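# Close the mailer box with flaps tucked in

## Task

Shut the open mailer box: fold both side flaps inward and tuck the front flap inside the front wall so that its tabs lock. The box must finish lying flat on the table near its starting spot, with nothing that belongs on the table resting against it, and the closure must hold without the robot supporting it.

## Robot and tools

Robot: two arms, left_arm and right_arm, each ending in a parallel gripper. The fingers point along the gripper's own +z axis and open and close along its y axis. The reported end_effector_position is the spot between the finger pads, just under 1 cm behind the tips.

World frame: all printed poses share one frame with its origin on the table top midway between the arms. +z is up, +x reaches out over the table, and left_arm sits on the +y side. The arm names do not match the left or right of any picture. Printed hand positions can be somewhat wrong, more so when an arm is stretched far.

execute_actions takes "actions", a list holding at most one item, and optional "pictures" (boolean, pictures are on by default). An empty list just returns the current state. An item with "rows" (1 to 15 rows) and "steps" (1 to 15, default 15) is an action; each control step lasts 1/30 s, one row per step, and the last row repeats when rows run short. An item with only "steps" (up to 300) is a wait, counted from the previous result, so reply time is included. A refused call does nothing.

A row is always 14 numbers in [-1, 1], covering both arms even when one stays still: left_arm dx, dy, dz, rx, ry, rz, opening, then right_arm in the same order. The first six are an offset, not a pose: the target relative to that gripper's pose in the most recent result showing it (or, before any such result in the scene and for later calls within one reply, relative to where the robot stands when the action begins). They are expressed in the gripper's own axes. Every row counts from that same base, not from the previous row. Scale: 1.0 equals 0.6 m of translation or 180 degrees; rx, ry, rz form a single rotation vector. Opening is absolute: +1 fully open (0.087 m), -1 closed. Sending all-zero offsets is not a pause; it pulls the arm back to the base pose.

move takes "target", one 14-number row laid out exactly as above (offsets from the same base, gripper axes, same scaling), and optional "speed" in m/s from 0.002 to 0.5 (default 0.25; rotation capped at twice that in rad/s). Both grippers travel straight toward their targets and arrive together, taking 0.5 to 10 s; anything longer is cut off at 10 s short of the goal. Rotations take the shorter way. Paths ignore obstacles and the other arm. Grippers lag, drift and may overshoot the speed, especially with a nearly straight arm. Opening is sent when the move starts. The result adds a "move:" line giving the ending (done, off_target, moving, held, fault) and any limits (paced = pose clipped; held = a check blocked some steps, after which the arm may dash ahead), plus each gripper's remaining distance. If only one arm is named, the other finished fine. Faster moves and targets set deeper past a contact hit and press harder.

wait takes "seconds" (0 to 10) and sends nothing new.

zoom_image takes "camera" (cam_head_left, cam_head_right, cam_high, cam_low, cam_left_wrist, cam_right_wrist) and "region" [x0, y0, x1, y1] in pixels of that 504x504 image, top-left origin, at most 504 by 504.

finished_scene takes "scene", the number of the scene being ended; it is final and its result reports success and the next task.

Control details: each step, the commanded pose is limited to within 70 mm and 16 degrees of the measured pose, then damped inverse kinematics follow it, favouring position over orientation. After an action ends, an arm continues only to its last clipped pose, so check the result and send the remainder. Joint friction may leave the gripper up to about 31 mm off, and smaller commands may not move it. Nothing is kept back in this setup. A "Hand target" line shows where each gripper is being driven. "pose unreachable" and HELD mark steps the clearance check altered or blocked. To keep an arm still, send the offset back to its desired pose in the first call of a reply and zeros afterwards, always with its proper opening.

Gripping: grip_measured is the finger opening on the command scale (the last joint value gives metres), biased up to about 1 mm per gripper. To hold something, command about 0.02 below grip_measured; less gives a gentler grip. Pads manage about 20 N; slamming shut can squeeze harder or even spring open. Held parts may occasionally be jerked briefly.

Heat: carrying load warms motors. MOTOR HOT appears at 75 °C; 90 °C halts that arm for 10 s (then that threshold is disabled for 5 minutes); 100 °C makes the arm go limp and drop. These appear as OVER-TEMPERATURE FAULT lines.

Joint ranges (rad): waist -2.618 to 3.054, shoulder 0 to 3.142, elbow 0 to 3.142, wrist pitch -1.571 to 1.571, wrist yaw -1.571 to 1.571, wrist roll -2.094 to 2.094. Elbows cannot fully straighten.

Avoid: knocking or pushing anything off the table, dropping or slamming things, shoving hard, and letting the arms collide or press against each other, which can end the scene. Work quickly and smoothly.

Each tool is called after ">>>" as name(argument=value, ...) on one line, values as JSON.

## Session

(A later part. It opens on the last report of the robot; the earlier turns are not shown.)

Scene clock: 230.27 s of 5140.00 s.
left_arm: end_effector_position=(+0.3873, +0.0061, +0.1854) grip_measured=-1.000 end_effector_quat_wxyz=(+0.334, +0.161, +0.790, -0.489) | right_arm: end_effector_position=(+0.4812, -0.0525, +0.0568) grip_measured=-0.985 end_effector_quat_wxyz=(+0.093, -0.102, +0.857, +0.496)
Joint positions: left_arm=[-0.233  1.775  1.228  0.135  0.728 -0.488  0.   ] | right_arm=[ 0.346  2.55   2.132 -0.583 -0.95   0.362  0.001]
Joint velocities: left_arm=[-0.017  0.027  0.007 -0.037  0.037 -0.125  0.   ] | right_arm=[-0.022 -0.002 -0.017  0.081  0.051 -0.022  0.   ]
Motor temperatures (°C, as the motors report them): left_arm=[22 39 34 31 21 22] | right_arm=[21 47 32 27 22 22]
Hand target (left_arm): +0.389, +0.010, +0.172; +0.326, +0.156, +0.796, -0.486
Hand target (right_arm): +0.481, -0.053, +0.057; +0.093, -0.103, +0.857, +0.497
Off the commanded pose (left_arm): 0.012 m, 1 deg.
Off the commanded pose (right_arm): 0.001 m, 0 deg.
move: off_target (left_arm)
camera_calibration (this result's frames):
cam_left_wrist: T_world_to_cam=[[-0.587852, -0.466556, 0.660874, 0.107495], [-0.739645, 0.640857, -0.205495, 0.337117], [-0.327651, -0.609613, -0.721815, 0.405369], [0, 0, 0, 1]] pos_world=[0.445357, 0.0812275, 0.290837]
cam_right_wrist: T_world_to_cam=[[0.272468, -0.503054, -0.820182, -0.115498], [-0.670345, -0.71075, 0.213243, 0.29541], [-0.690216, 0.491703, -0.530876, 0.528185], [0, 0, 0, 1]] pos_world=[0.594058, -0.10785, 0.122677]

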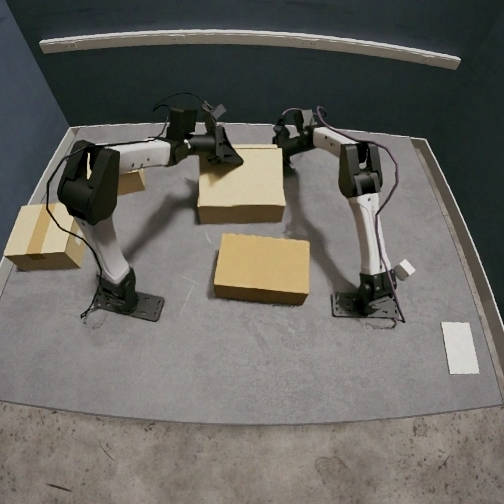

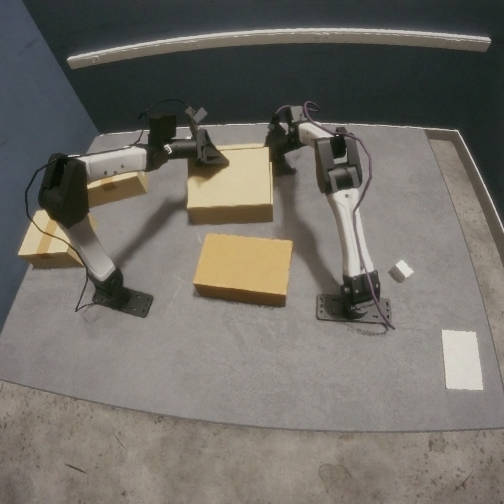

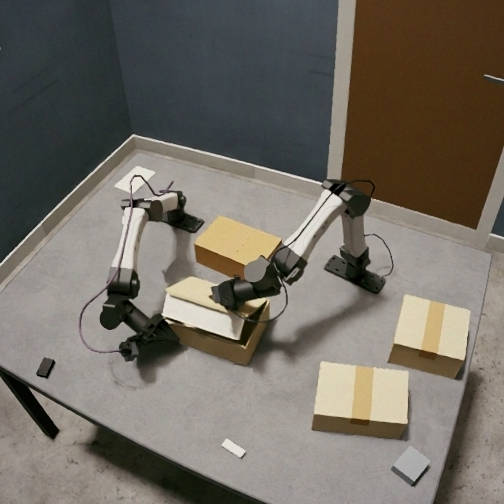

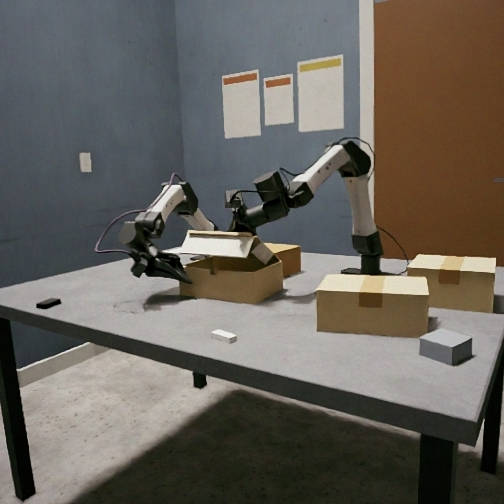

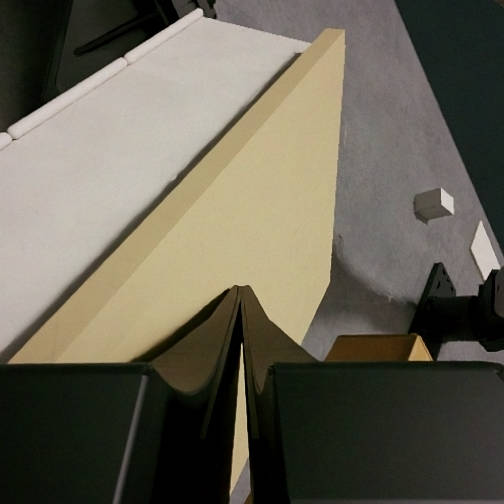

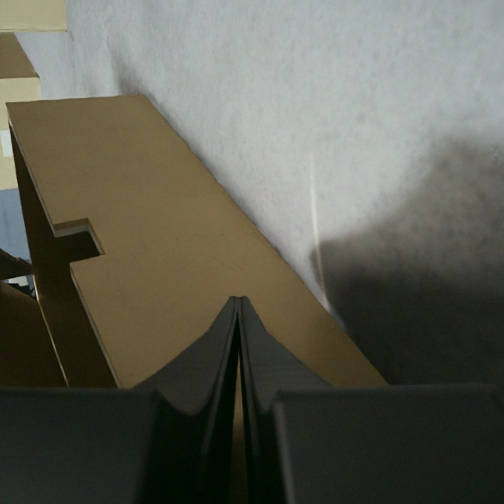

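>>> move(target=[0,0,0,0,0,0,-1, -0.052,0.123,-0.017,0,0,0,-1], speed=0.06)

>>> move(target=[0,0,0,0,0,0,-1, 0.12,0.033,-0.008,0,0,0,-1], speed=0.04)

Scene clock: 234.83 s of 5140.00 s.
left_arm: end_effector_position=(+0.3877, +0.0052, +0.1879) grip_measured=-1.000 end_effector_quat_wxyz=(+0.338, +0.165, +0.785, -0.492) | right_arm: end_effector_position=(+0.4981, -0.0297, +0.1246) grip_measured=-0.985 end_effector_quat_wxyz=(+0.104, -0.099, +0.859, +0.491)
Joint positions: left_arm=[-0.233  1.775  1.228  0.149  0.735 -0.488  0.   ] | right_arm=[ 0.38   2.679  2.645 -0.909 -0.911  0.421  0.001]
Joint velocities: left_arm=[-0.027 -0.017  0.017  0.066 -0.037 -0.022  0.   ] | right_arm=[-0.017  0.037  0.066 -0.139  0.022 -0.037  0.   ]
Motor temperatures (°C, as the motors report them): left_arm=[22 39 34 31 21 22] | right_arm=[21 48 33 27 22 22]
Hand target (left_arm): +0.387, +0.006, +0.185; +0.334, +0.161, +0.789, -0.489
Hand target (right_arm): +0.492, -0.023, +0.131; +0.095, -0.101, +0.857, +0.497
Off the commanded pose (left_arm): 0.003 m, 1 deg.
Off the commanded pose (right_arm): 0.012 m, 1 deg.
move: off_target (right_arm)
camera_calibration (this result's frames):
cam_left_wrist: T_world_to_cam=[[-0.598204, -0.458361, 0.657311, 0.110301], [-0.73349, 0.643526, -0.218785, 0.338608], [-0.322714, -0.613009, -0.721163, 0.404688], [0, 0, 0, 1]] pos_world=[0.444947, 0.080732, 0.293426]
cam_right_wrist: T_world_to_cam=[[0.275729, -0.515009, -0.811628, -0.0561153], [-0.686046, -0.696858, 0.209117, 0.317227], [-0.673286, 0.499154, -0.545464, 0.558157], [0, 0, 0, 1]] pos_world=[0.608904, -0.0864443, 0.192572]

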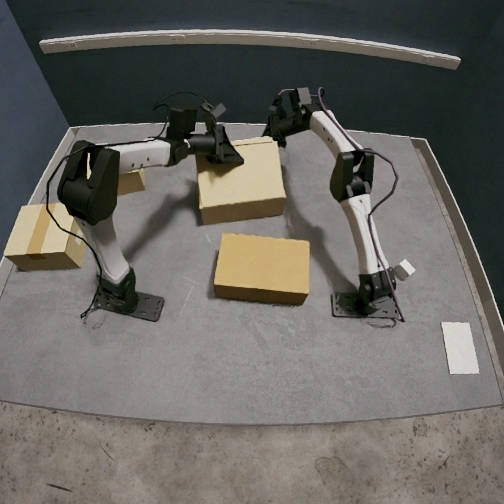

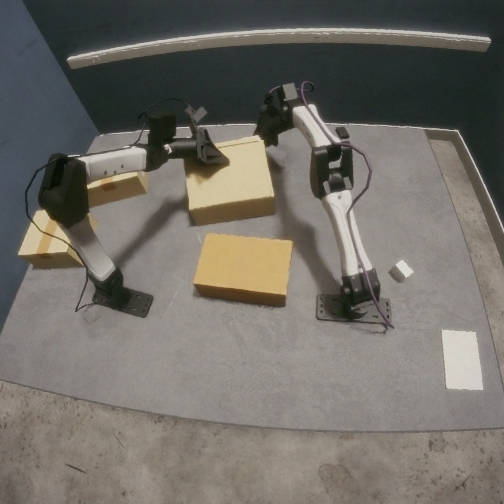

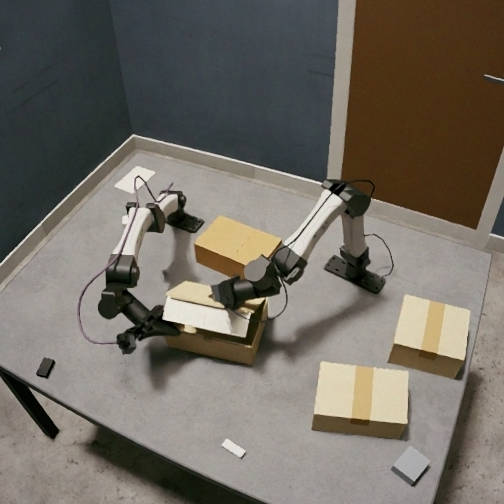

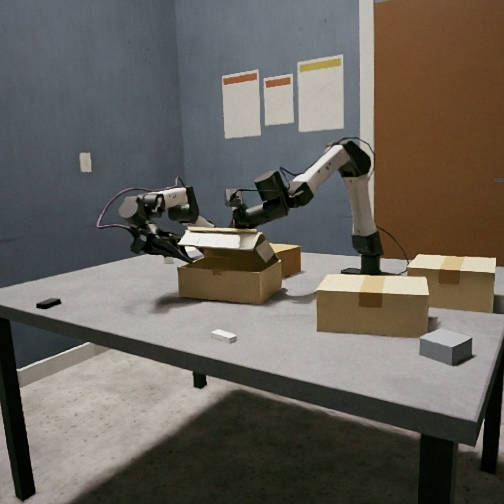

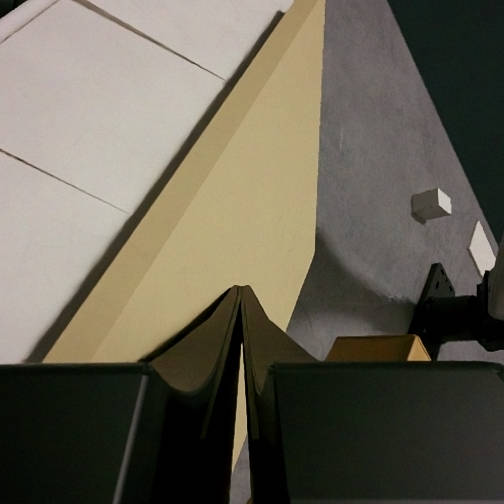

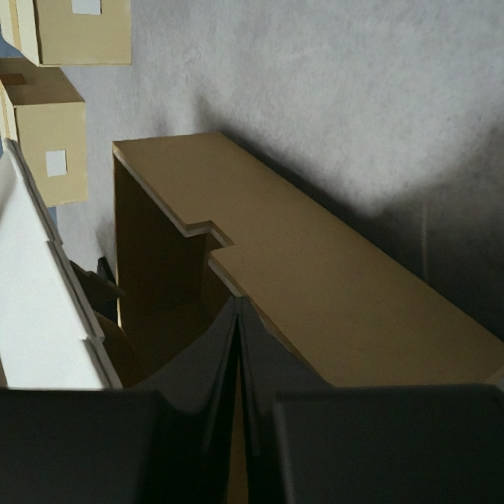

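Scene clock: 236.97 s of 5140.00 s.
left_arm: end_effector_position=(+0.3862, +0.0039, +0.1913) grip_measured=-1.000 end_effector_quat_wxyz=(+0.339, +0.171, +0.780, -0.498) | right_arm: end_effector_position=(+0.4283, -0.0394, +0.1028) grip_measured=-0.985 end_effector_quat_wxyz=(+0.093, -0.084, +0.872, +0.474)
Joint positions: left_arm=[-0.233  1.773  1.228  0.16   0.75  -0.488  0.   ] | right_arm=[ 0.416  2.264  1.826 -0.511 -0.855  0.468  0.001]
Joint velocities: left_arm=[ 0.002 -0.002  0.007  0.037  0.007  0.007  0.   ] | right_arm=[-0.007 -0.007 -0.002  0.051 -0.11  -0.022 -0.001]
Motor temperatures (°C, as the motors report them): left_arm=[22 39 34 31 21 22] | right_arm=[21 49 33 27 22 22]
Hand target (left_arm): +0.388, +0.005, +0.188; +0.338, +0.165, +0.785, -0.492
Hand target (right_arm): +0.422, -0.029, +0.122; +0.103, -0.100, +0.860, +0.491
Off the commanded pose (left_arm): 0.004 m, 1 deg.
Off the commanded pose (right_arm): 0.024 m, 3 deg.
move: off_target (right_arm)
camera_calibration (this result's frames):
cam_left_wrist: T_world_to_cam=[[-0.611028, -0.442684, 0.656258, 0.111604], [-0.721959, 0.651662, -0.232617, 0.337258], [-0.324683, -0.615928, -0.717784, 0.405997], [0, 0, 0, 1]] pos_world=[0.4435, 0.0796921, 0.296629]
cam_right_wrist: T_world_to_cam=[[0.239389, -0.553714, -0.797555, -0.0469049], [-0.693227, -0.672614, 0.258897, 0.266019], [-0.679801, 0.490909, -0.544865, 0.506571], [0, 0, 0, 1]] pos_world=[0.540007, -0.0957242, 0.169732]

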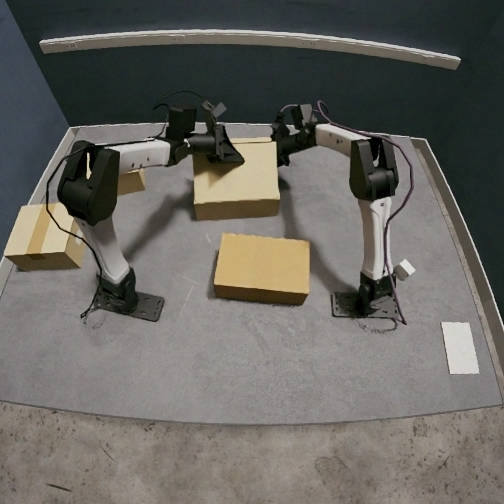

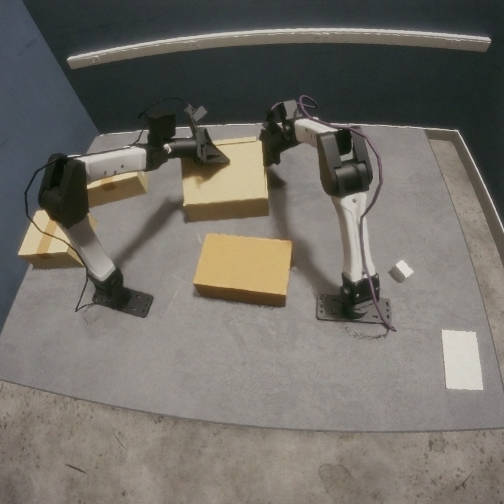

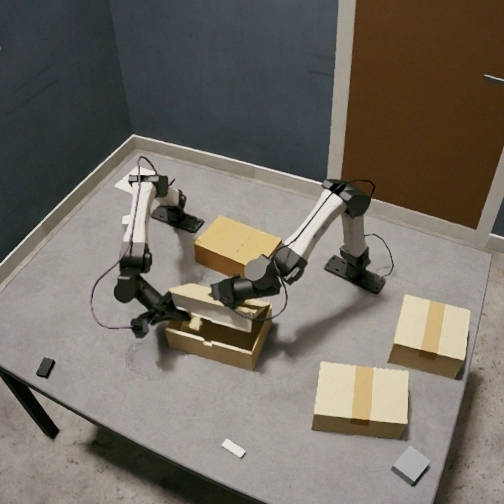

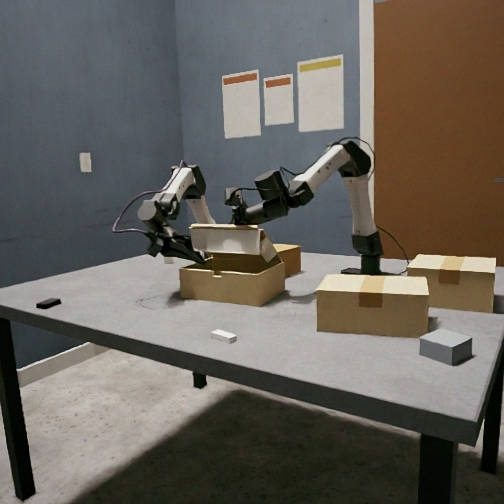

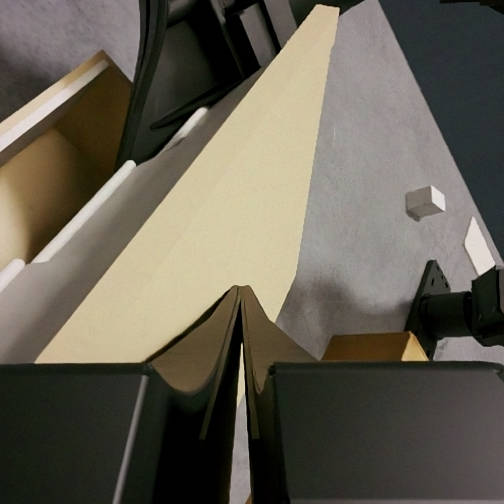

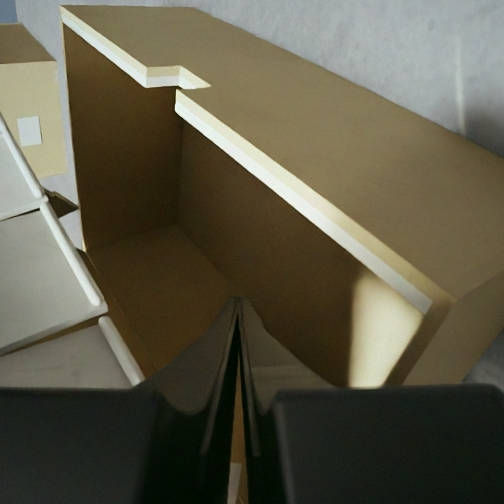

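>>> move(target=[0,0,0,0,0,0,-1, 0,0,-0.18,0,0,0,-1], speed=0.06)

>>> move(target=[0.028,0.122,0.058,0,0,0,-1, 0,0,0,0,0,0,-1], speed=0.04)

Scene clock: 242.83 s of 5140.00 s.
left_arm: end_effector_position=(+0.3855, +0.0034, +0.1922) grip_measured=-1.000 end_effector_quat_wxyz=(+0.339, +0.173, +0.778, -0.500) | right_arm: end_effector_position=(+0.4172, -0.1278, +0.1440) grip_measured=-0.985 end_effector_quat_wxyz=(+0.079, -0.074, +0.876, +0.471)
Joint positions: left_arm=[-0.233  1.773  1.228  0.163  0.756 -0.488  0.   ] | right_arm=[ 0.239  2.158  1.851 -0.866 -0.939  0.229  0.001]
Joint velocities: left_arm=[ 0.002  0.007 -0.022  0.007  0.007 -0.095  0.   ] | right_arm=[-0.022  0.007  0.022 -0.037  0.007 -0.037 -0.   ]
Motor temperatures (°C, as the motors report them): left_arm=[22 40 34 31 21 22] | right_arm=[21 50 33 27 22 22]
Hand target (left_arm): +0.386, +0.004, +0.191; +0.339, +0.171, +0.780, -0.498
Hand target (right_arm): +0.418, -0.129, +0.161; +0.094, -0.084, +0.871, +0.475
Off the commanded pose (left_arm): 0.001 m, 0 deg.
Off the commanded pose (right_arm): 0.017 m, 2 deg.
After step 90, 0.57 s passed at rest.
move: off_target (right_arm)
camera_calibration (this result's frames):
cam_left_wrist: T_world_to_cam=[[-0.615007, -0.436955, 0.656382, 0.111922], [-0.717729, 0.654929, -0.2365, 0.336417], [-0.326544, -0.616554, -0.716401, 0.406559], [0, 0, 0, 1]] pos_world=[0.443049, 0.0792414, 0.297358]
cam_right_wrist: T_world_to_cam=[[0.20904, -0.562342, -0.800046, -0.048425], [-0.687621, -0.666238, 0.288625, 0.182397], [-0.695327, 0.489794, -0.525949, 0.5685], [0, 0, 0, 1]] pos_world=[0.530837, -0.18416, 0.207615]

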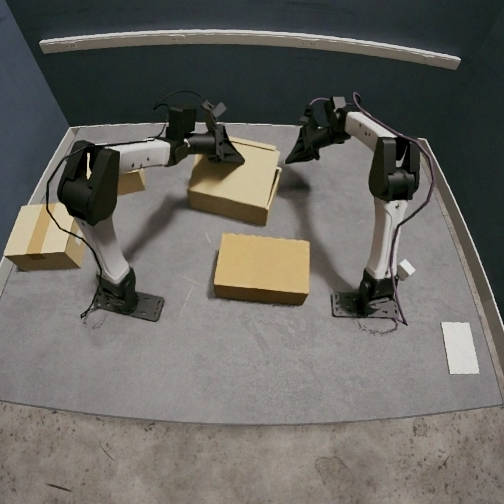

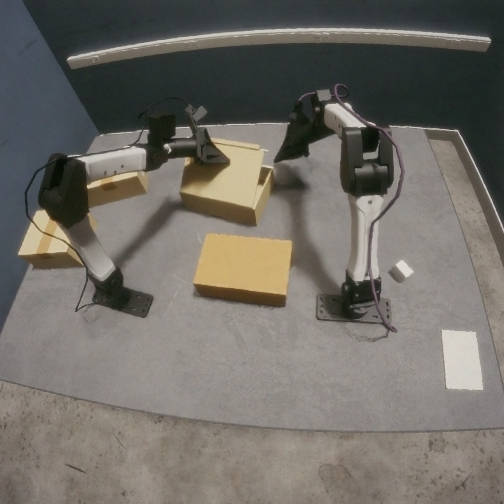

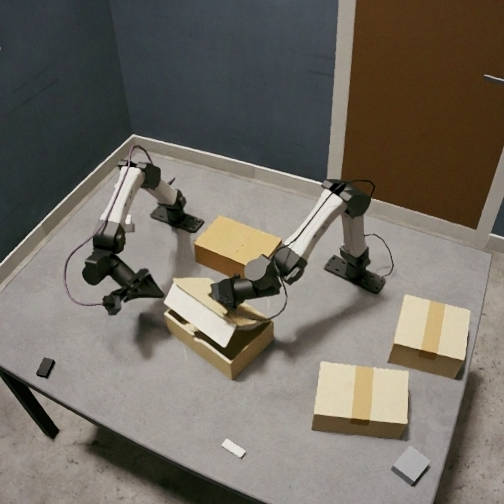

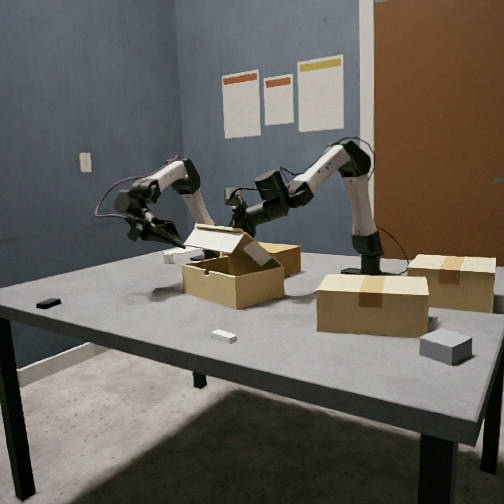

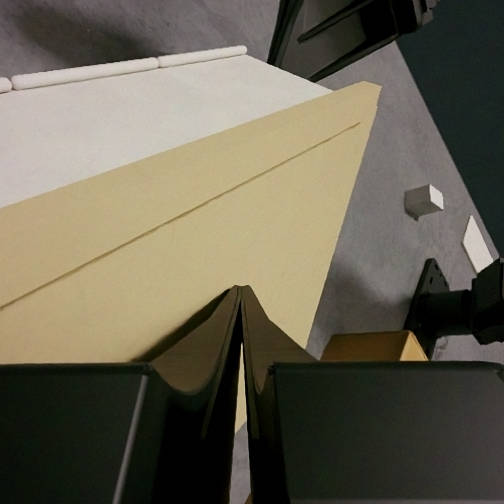

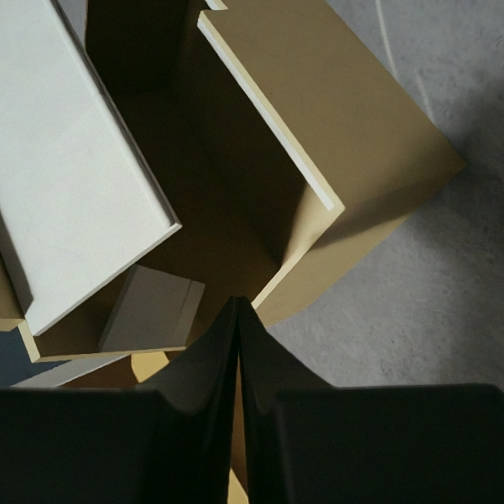

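Scene clock: 245.17 s of 5140.00 s.
left_arm: end_effector_position=(+0.4215, -0.0003, +0.1319) grip_measured=-1.000 end_effector_quat_wxyz=(+0.339, +0.180, +0.771, -0.507) | right_arm: end_effector_position=(+0.4171, -0.1279, +0.1440) grip_measured=-0.985 end_effector_quat_wxyz=(+0.079, -0.074, +0.876, +0.471)
Joint positions: left_arm=[-0.202  1.993  1.253  0.363  0.805 -0.474  0.   ] | right_arm=[ 0.239  2.158  1.851 -0.866 -0.939  0.229  0.001]
Joint velocities: left_arm=[ 0.002  0.012 -0.012 -0.081 -0.051 -0.022  0.   ] | right_arm=[ 0.012 -0.002 -0.002 -0.022 -0.051 -0.007 -0.   ]
Motor temperatures (°C, as the motors report them): left_arm=[22 40 34 31 21 22] | right_arm=[21 50 33 27 22 22]
Hand target (left_arm): +0.429, +0.004, +0.121; +0.339, +0.174, +0.778, -0.500
Hand target (right_arm): +0.417, -0.128, +0.144; +0.079, -0.074, +0.876, +0.471
Off the commanded pose (left_arm): 0.013 m, 1 deg.
Off the commanded pose (right_arm): 0.000 m, 0 deg.
move: off_target (left_arm)
camera_calibration (this result's frames):
cam_left_wrist: T_world_to_cam=[[-0.629038, -0.417018, 0.656054, 0.17794], [-0.703635, 0.664199, -0.252465, 0.34655], [-0.330468, -0.620432, -0.711235, 0.373833], [0, 0, 0, 1]] pos_world=[0.479315, 0.0759642, 0.236636]
cam_right_wrist: T_world_to_cam=[[0.20874, -0.562401, -0.800083, -0.0483046], [-0.687513, -0.666217, 0.288932, 0.182261], [-0.695524, 0.489756, -0.525724, 0.568501], [0, 0, 0, 1]] pos_world=[0.530796, -0.184168, 0.207566]

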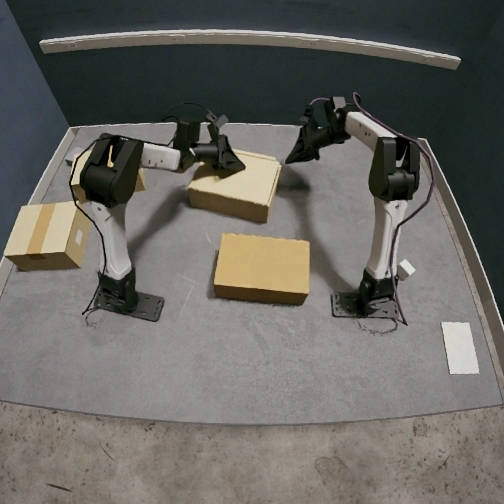

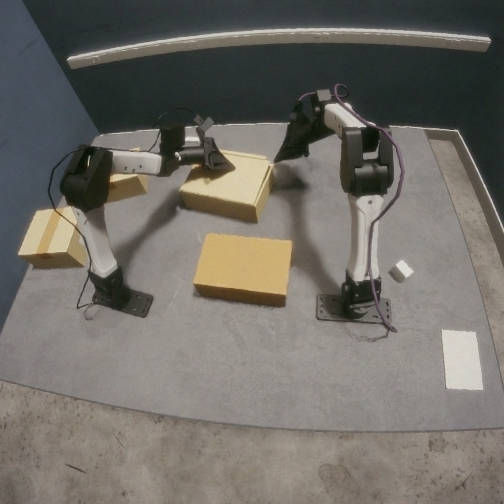

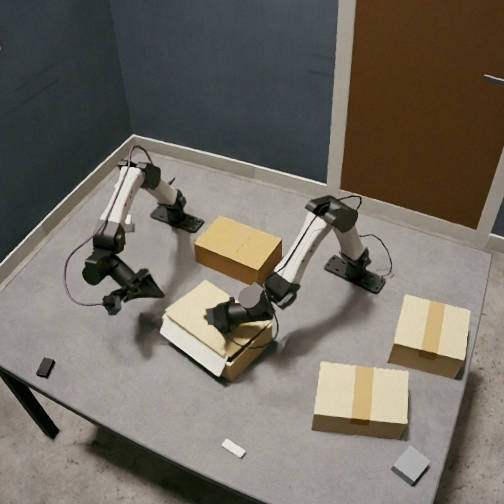

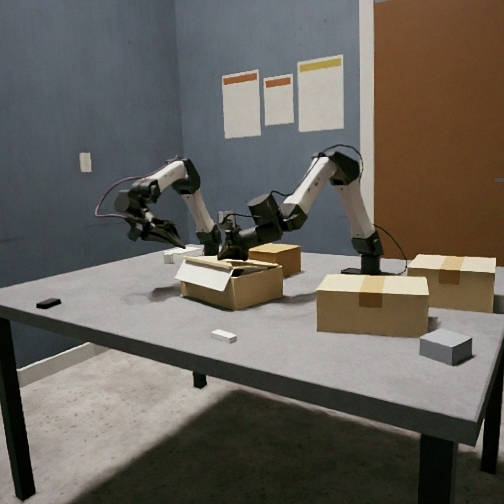

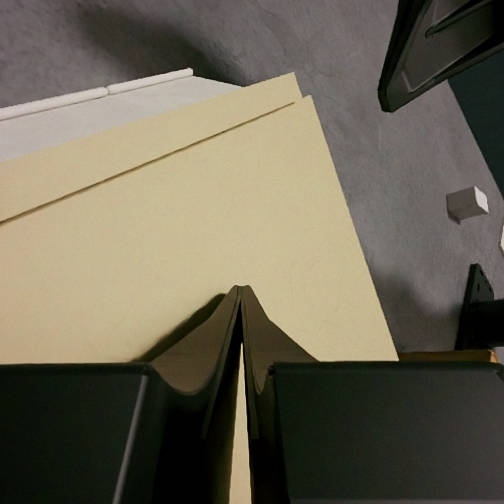

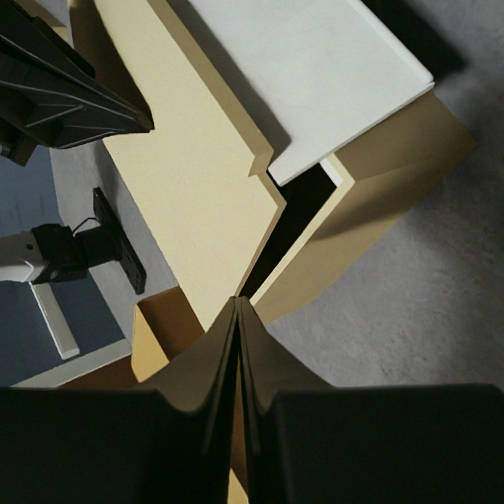

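>>> execute_actions(actions=[])

Scene clock: 251.23 s of 5140.00 s.
left_arm: end_effector_position=(+0.4215, -0.0003, +0.1319) grip_measured=-1.000 end_effector_quat_wxyz=(+0.339, +0.180, +0.771, -0.507) | right_arm: end_effector_position=(+0.4171, -0.1279, +0.1440) grip_measured=-0.985 end_effector_quat_wxyz=(+0.079, -0.074, +0.876, +0.471)
Joint positions: left_arm=[-0.202  1.993  1.253  0.363  0.805 -0.473  0.   ] | right_arm=[ 0.239  2.158  1.851 -0.866 -0.939  0.229  0.001]
Joint velocities: left_arm=[-0.017  0.007  0.012  0.007 -0.007 -0.022  0.   ] | right_arm=[ 0.012  0.007  0.007 -0.037 -0.081 -0.007 -0.001]
Motor temperatures (°C, as the motors report them): left_arm=[22 40 35 31 21 22] | right_arm=[21 49 33 27 22 22]
Hand target (left_arm): +0.429, +0.004, +0.121; +0.339, +0.173, +0.778, -0.500
Hand target (right_arm): +0.417, -0.128, +0.144; +0.079, -0.074, +0.876, +0.471
Off the commanded pose (left_arm): 0.013 m, 1 deg.
Off the commanded pose (right_arm): 0.000 m, 0 deg.
Steps of this call (steps 1 to 90: nothing new was sent; then 3.07 s passed at rest). Readings (end_effector_position):
1: left_arm (+0.4215, -0.0003, +0.1319) | right_arm (+0.4171, -0.1279, +0.1440)
2: left_arm (+0.4215, -0.0003, +0.1319) | right_arm (+0.4171, -0.1279, +0.1440)
4: left_arm (+0.4215, -0.0003, +0.1319) | right_arm (+0.4171, -0.1279, +0.1440)
8: left_arm (+0.4215, -0.0003, +0.1319) | right_arm (+0.4171, -0.1279, +0.1440)
90: the state above
camera_calibration (this result's frames):
cam_left_wrist: T_world_to_cam=[[-0.629305, -0.417042, 0.655783, 0.178104], [-0.703483, 0.6643, -0.252621, 0.346506], [-0.330283, -0.620308, -0.711429, 0.373781], [0, 0, 0, 1]] pos_world=[0.479296, 0.0759517, 0.236656]
cam_right_wrist: T_world_to_cam=[[0.20874, -0.562401, -0.800083, -0.0483046], [-0.687513, -0.666217, 0.288932, 0.182261], [-0.695524, 0.489756, -0.525724, 0.568501], [0, 0, 0, 1]] pos_world=[0.530796, -0.184168, 0.207566]

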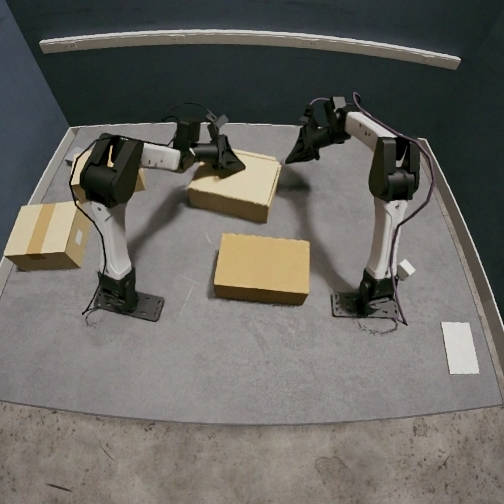

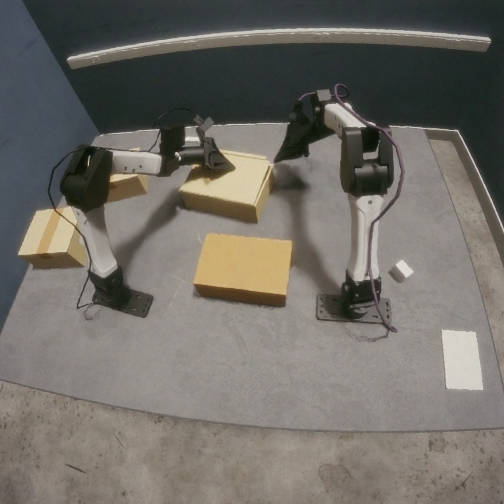

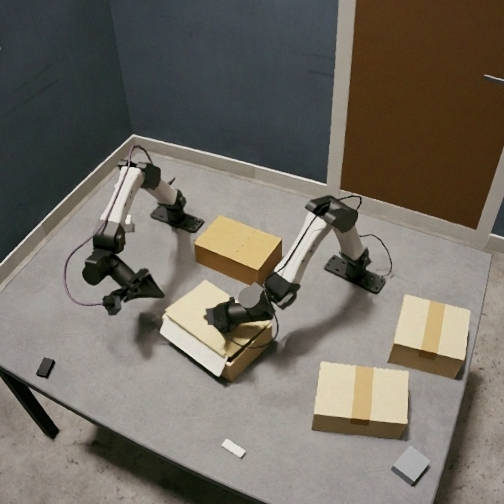

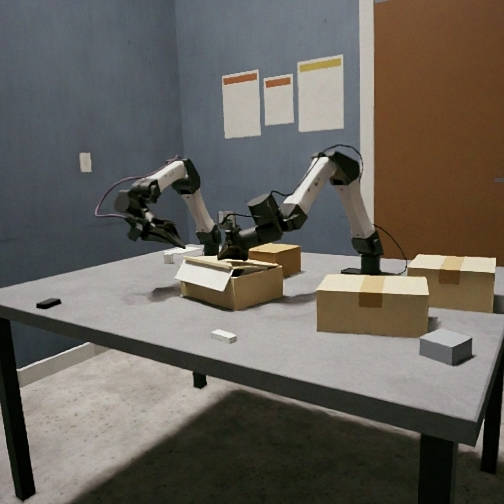

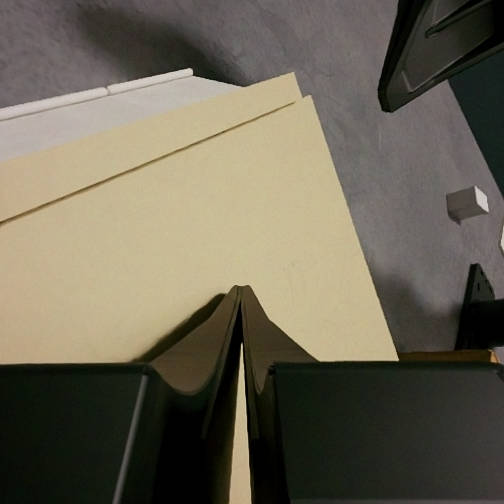

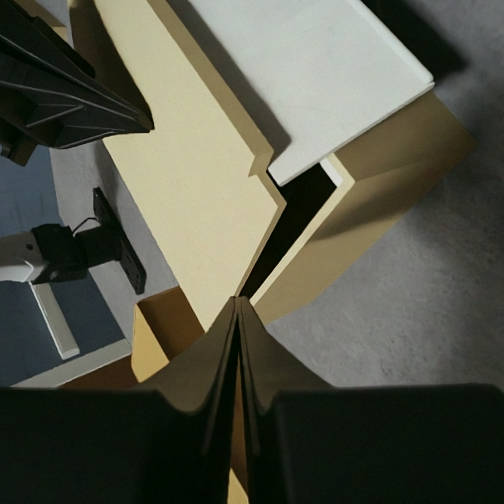

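>>> move(target=[-0.175,-0.165,-0.065,0,0,0,-1,0,0,0,0,0,0,-1], speed=0.15)

>>> move(target=[-0.03,0.18,-0.375,0,0,0,-1,0,0,0,0,0,0,-1])

Scene clock: 256.30 s of 5140.00 s.
left_arm: end_effector_position=(+0.4218, -0.0008, +0.2835) grip_measured=-1.000 end_effector_quat_wxyz=(+0.346, +0.183, +0.766, -0.510) | right_arm: end_effector_position=(+0.4171, -0.1279, +0.1440) grip_measured=-0.985 end_effector_quat_wxyz=(+0.079, -0.074, +0.876, +0.471)
Joint positions: left_arm=[-0.202  1.864  1.685 -0.176  0.807 -0.478  0.   ] | right_arm=[ 0.239  2.158  1.851 -0.866 -0.939  0.229  0.001]
Joint velocities: left_arm=[-0.017 -0.017  0.012 -0.066  0.051  0.022  0.   ] | right_arm=[-0.012 -0.007  0.002 -0.007 -0.11   0.007  0.   ]
Motor temperatures (°C, as the motors report them): left_arm=[22 40 35 31 21 22] | right_arm=[21 49 33 27 22 22]
Hand target (left_arm): +0.422, +0.001, +0.282; +0.339, +0.180, +0.771, -0.508
Hand target (right_arm): +0.417, -0.128, +0.144; +0.079, -0.074, +0.876, +0.471
Off the commanded pose (left_arm): 0.003 m, 1 deg.
Off the commanded pose (right_arm): 0.000 m, 0 deg.
After step 90, 0.37 s passed at rest.
move: done
camera_calibration (this result's frames):
cam_left_wrist: T_world_to_cam=[[-0.640199, -0.410086, 0.649596, 0.0850326], [-0.698749, 0.662219, -0.270586, 0.388463], [-0.319211, -0.627133, -0.710499, 0.476548], [0, 0, 0, 1]] pos_world=[0.477996, 0.0764821, 0.388463]
cam_right_wrist: T_world_to_cam=[[0.20874, -0.562401, -0.800083, -0.0483046], [-0.687513, -0.666217, 0.288932, 0.182261], [-0.695524, 0.489756, -0.525724, 0.568501], [0, 0, 0, 1]] pos_world=[0.530796, -0.184168, 0.207566]

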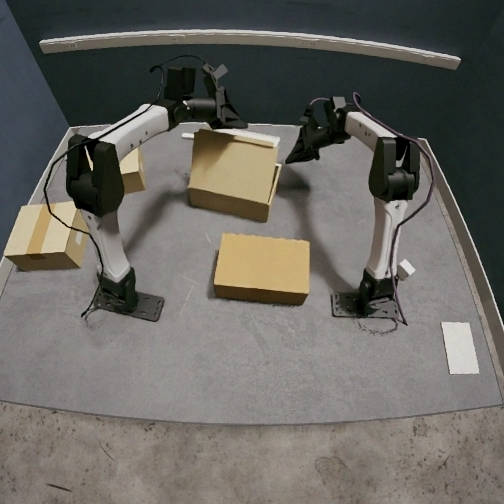

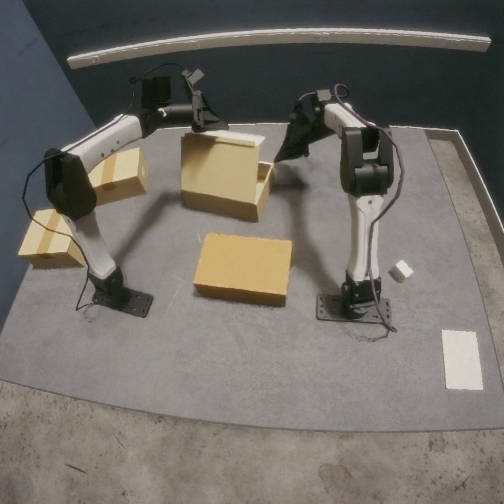

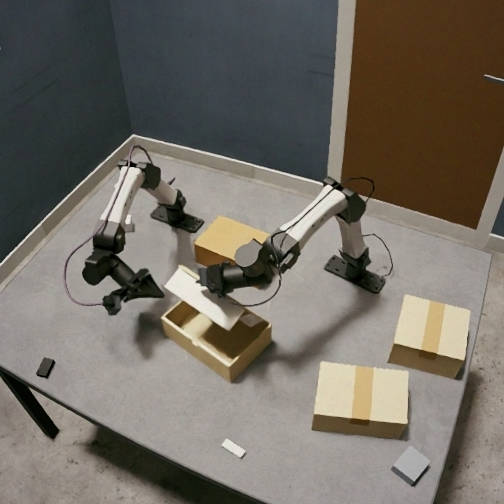

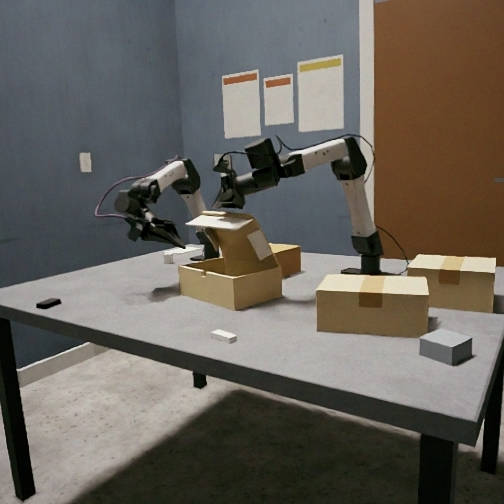

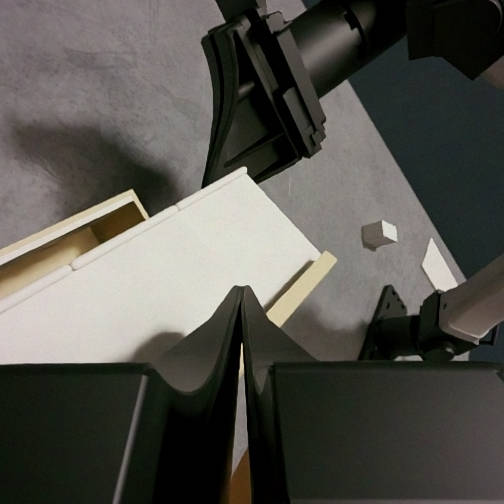

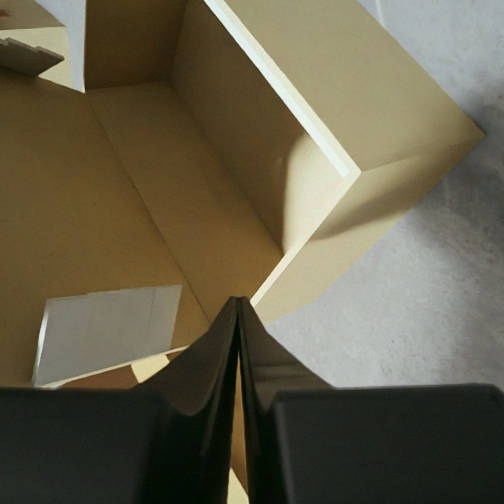

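Scene clock: 258.47 s of 5140.00 s.
left_arm: end_effector_position=(+0.4226, +0.2526, +0.2850) grip_measured=-1.000 end_effector_quat_wxyz=(+0.363, +0.187, +0.765, -0.498) | right_arm: end_effector_position=(+0.4171, -0.1279, +0.1440) grip_measured=-0.985 end_effector_quat_wxyz=(+0.079, -0.074, +0.876, +0.471)
Joint positions: left_arm=[ 0.424  1.954  1.975 -1.099  1.294  0.36   0.   ] | right_arm=[ 0.239  2.158  1.851 -0.866 -0.939  0.229  0.001]
Joint velocities: left_arm=[ 0.012  0.007  0.002 -0.007 -0.037 -0.037  0.   ] | right_arm=[-0.002 -0.012  0.002  0.037  0.007 -0.037 -0.   ]
Motor temperatures (°C, as the motors report them): left_arm=[22 40 35 31 21 22] | right_arm=[21 49 33 27 22 22]
Hand target (left_arm): +0.423, +0.248, +0.280; +0.349, +0.184, +0.768, -0.504
Hand target (right_arm): +0.417, -0.128, +0.144; +0.079, -0.074, +0.876, +0.471
Off the commanded pose (left_arm): 0.007 m, 2 deg.
Off the commanded pose (right_arm): 0.000 m, 0 deg.
move: done
camera_calibration (this result's frames):
cam_left_wrist: T_world_to_cam=[[-0.653633, -0.430626, 0.622354, 0.207094], [-0.701818, 0.652637, -0.285511, 0.229559], [-0.283223, -0.623398, -0.728807, 0.625807], [0, 0, 0, 1]] pos_world=[0.473715, 0.329488, 0.392748]
cam_right_wrist: T_world_to_cam=[[0.20874, -0.562401, -0.800083, -0.0483046], [-0.687513, -0.666217, 0.288932, 0.182261], [-0.695524, 0.489756, -0.525724, 0.568501], [0, 0, 0, 1]] pos_world=[0.530796, -0.184168, 0.207566]

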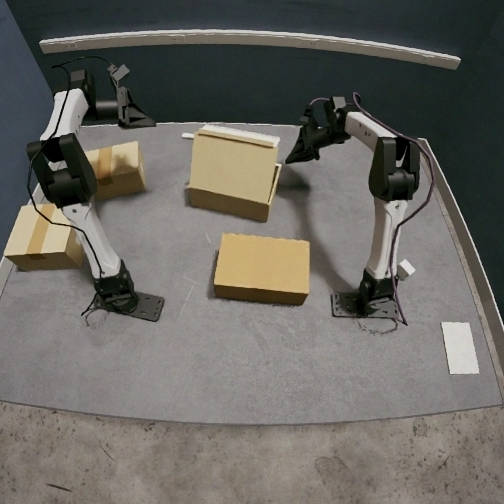

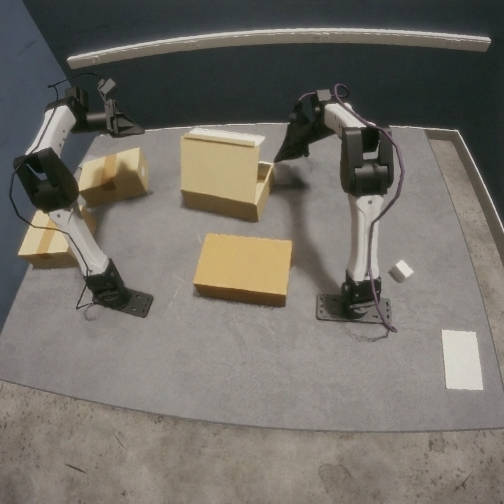

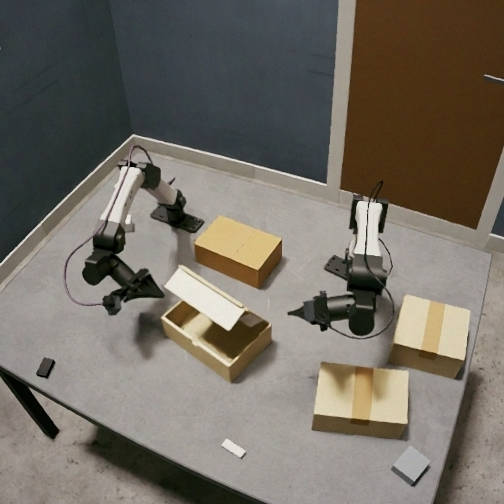

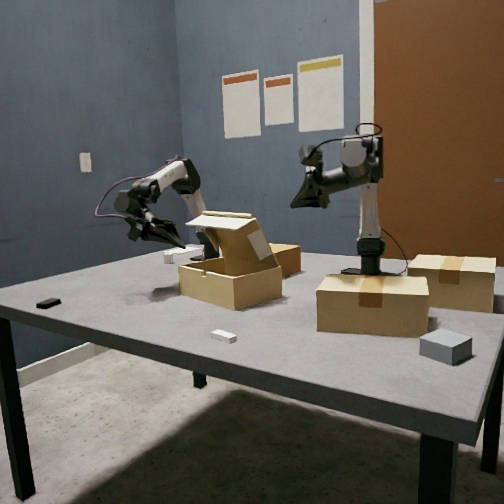

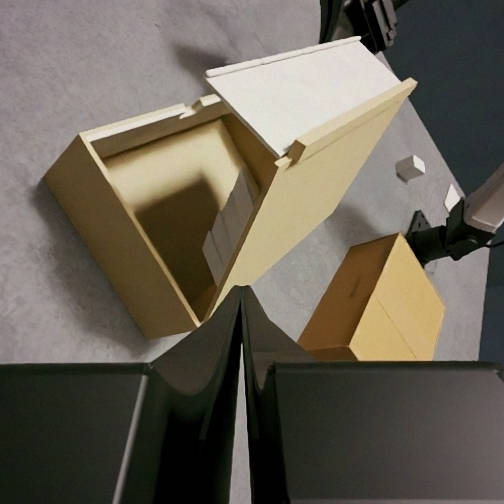

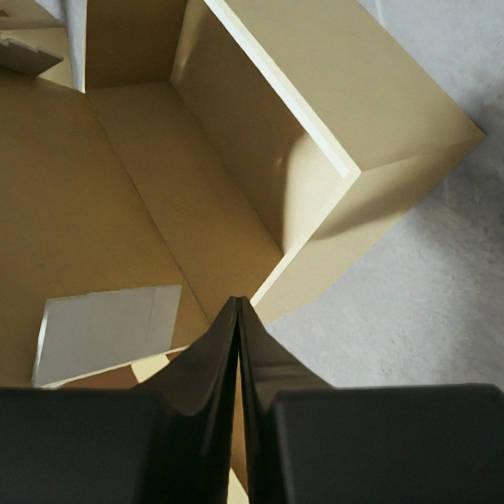

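>>> move(target=[0,0,0,0,0,0,-1,0,0.028,0.042,0.316,0,0,0.3])

Scene clock: 265.20 s of 5140.00 s.
left_arm: end_effector_position=(+0.4218, +0.2525, +0.2848) grip_measured=-1.000 end_effector_quat_wxyz=(+0.361, +0.187, +0.765, -0.499) | right_arm: end_effector_position=(+0.4168, -0.0988, +0.1448) grip_measured=+0.300 end_effector_quat_wxyz=(+0.146, -0.032, +0.988, +0.027)
Joint positions: left_arm=[ 0.424  1.954  1.975 -1.106  1.294  0.365  0.   ] | right_arm=[ 0.606  2.492  2.759 -1.557  0.1    0.482  0.057]
Joint velocities: left_arm=[ 0.007  0.007 -0.007  0.007 -0.022 -0.022  0.   ] | right_arm=[ 0.017 -0.017 -0.007  0.037  0.066  0.037 -0.   ]
Motor temperatures (°C, as the motors report them): left_arm=[22 41 36 30 21 22] | right_arm=[21 48 33 27 22 22]
Hand target (left_arm): +0.423, +0.253, +0.285; +0.362, +0.187, +0.765, -0.498
Hand target (right_arm): +0.416, -0.099, +0.143; +0.145, -0.029, +0.989, +0.022
Off the commanded pose (left_arm): 0.001 m, 0 deg.
Off the commanded pose (right_arm): 0.002 m, 6 deg.
joint sent to its limit (right arm) — the command would take joint 4 (wrist pitch) past its lower limit, so that joint was sent only as far as its limit.
After step 90, 1.20 s passed at rest.
move: off_target (right_arm)
camera_calibration (this result's frames):
cam_left_wrist: T_world_to_cam=[[-0.652784, -0.429898, 0.623747, 0.205707], [-0.70166, 0.6535, -0.28392, 0.228287], [-0.285563, -0.622997, -0.728237, 0.626027], [0, 0, 0, 1]] pos_world=[0.473232, 0.32926, 0.392402]
cam_right_wrist: T_world_to_cam=[[0.0715393, -0.997189, -0.0222942, -0.129678], [-0.837838, -0.0722053, 0.541123, 0.286009], [-0.541212, -0.0200327, -0.840648, 0.485334], [0, 0, 0, 1]] pos_world=[0.511575, -0.0989393, 0.250338]

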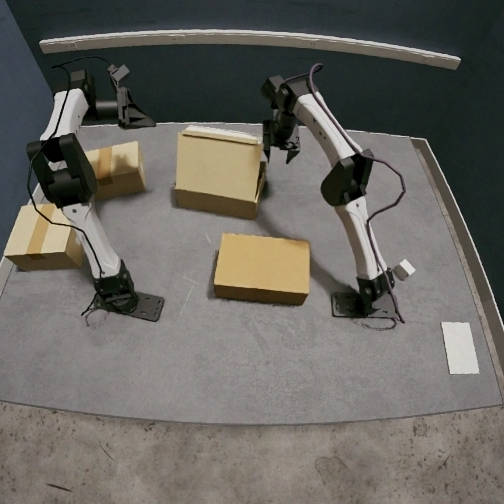

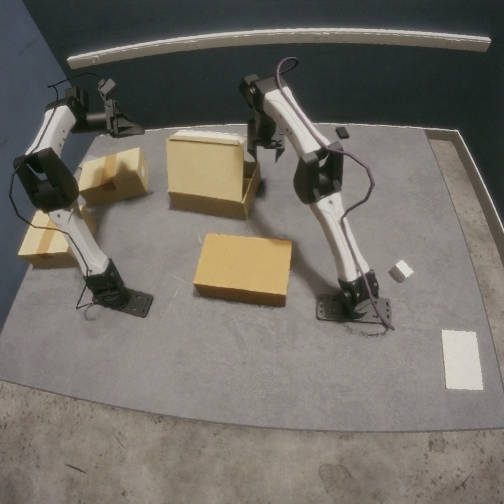

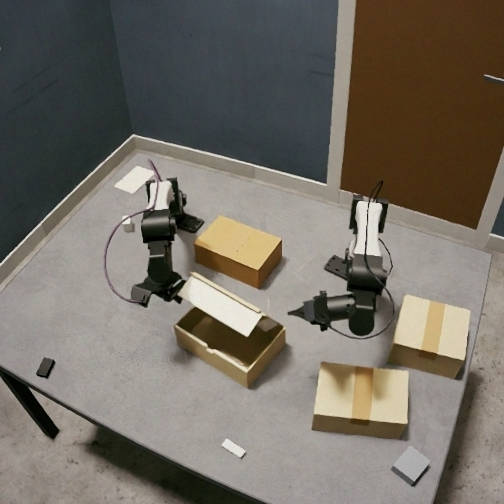

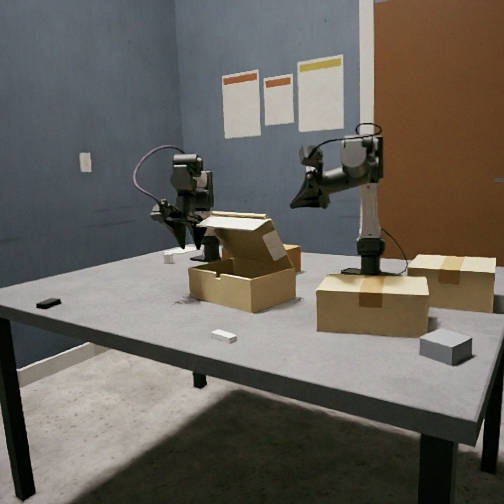

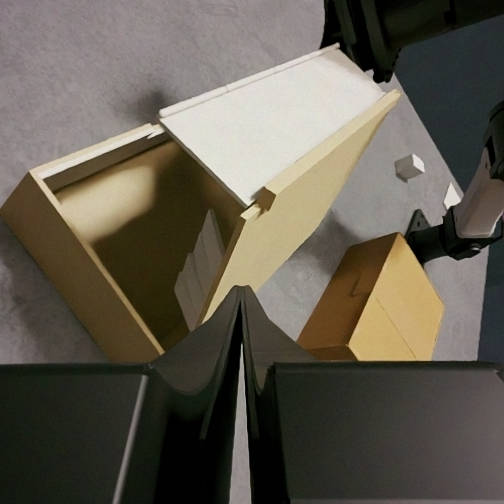

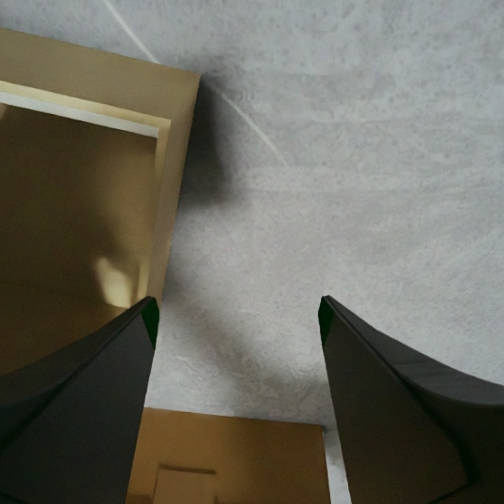

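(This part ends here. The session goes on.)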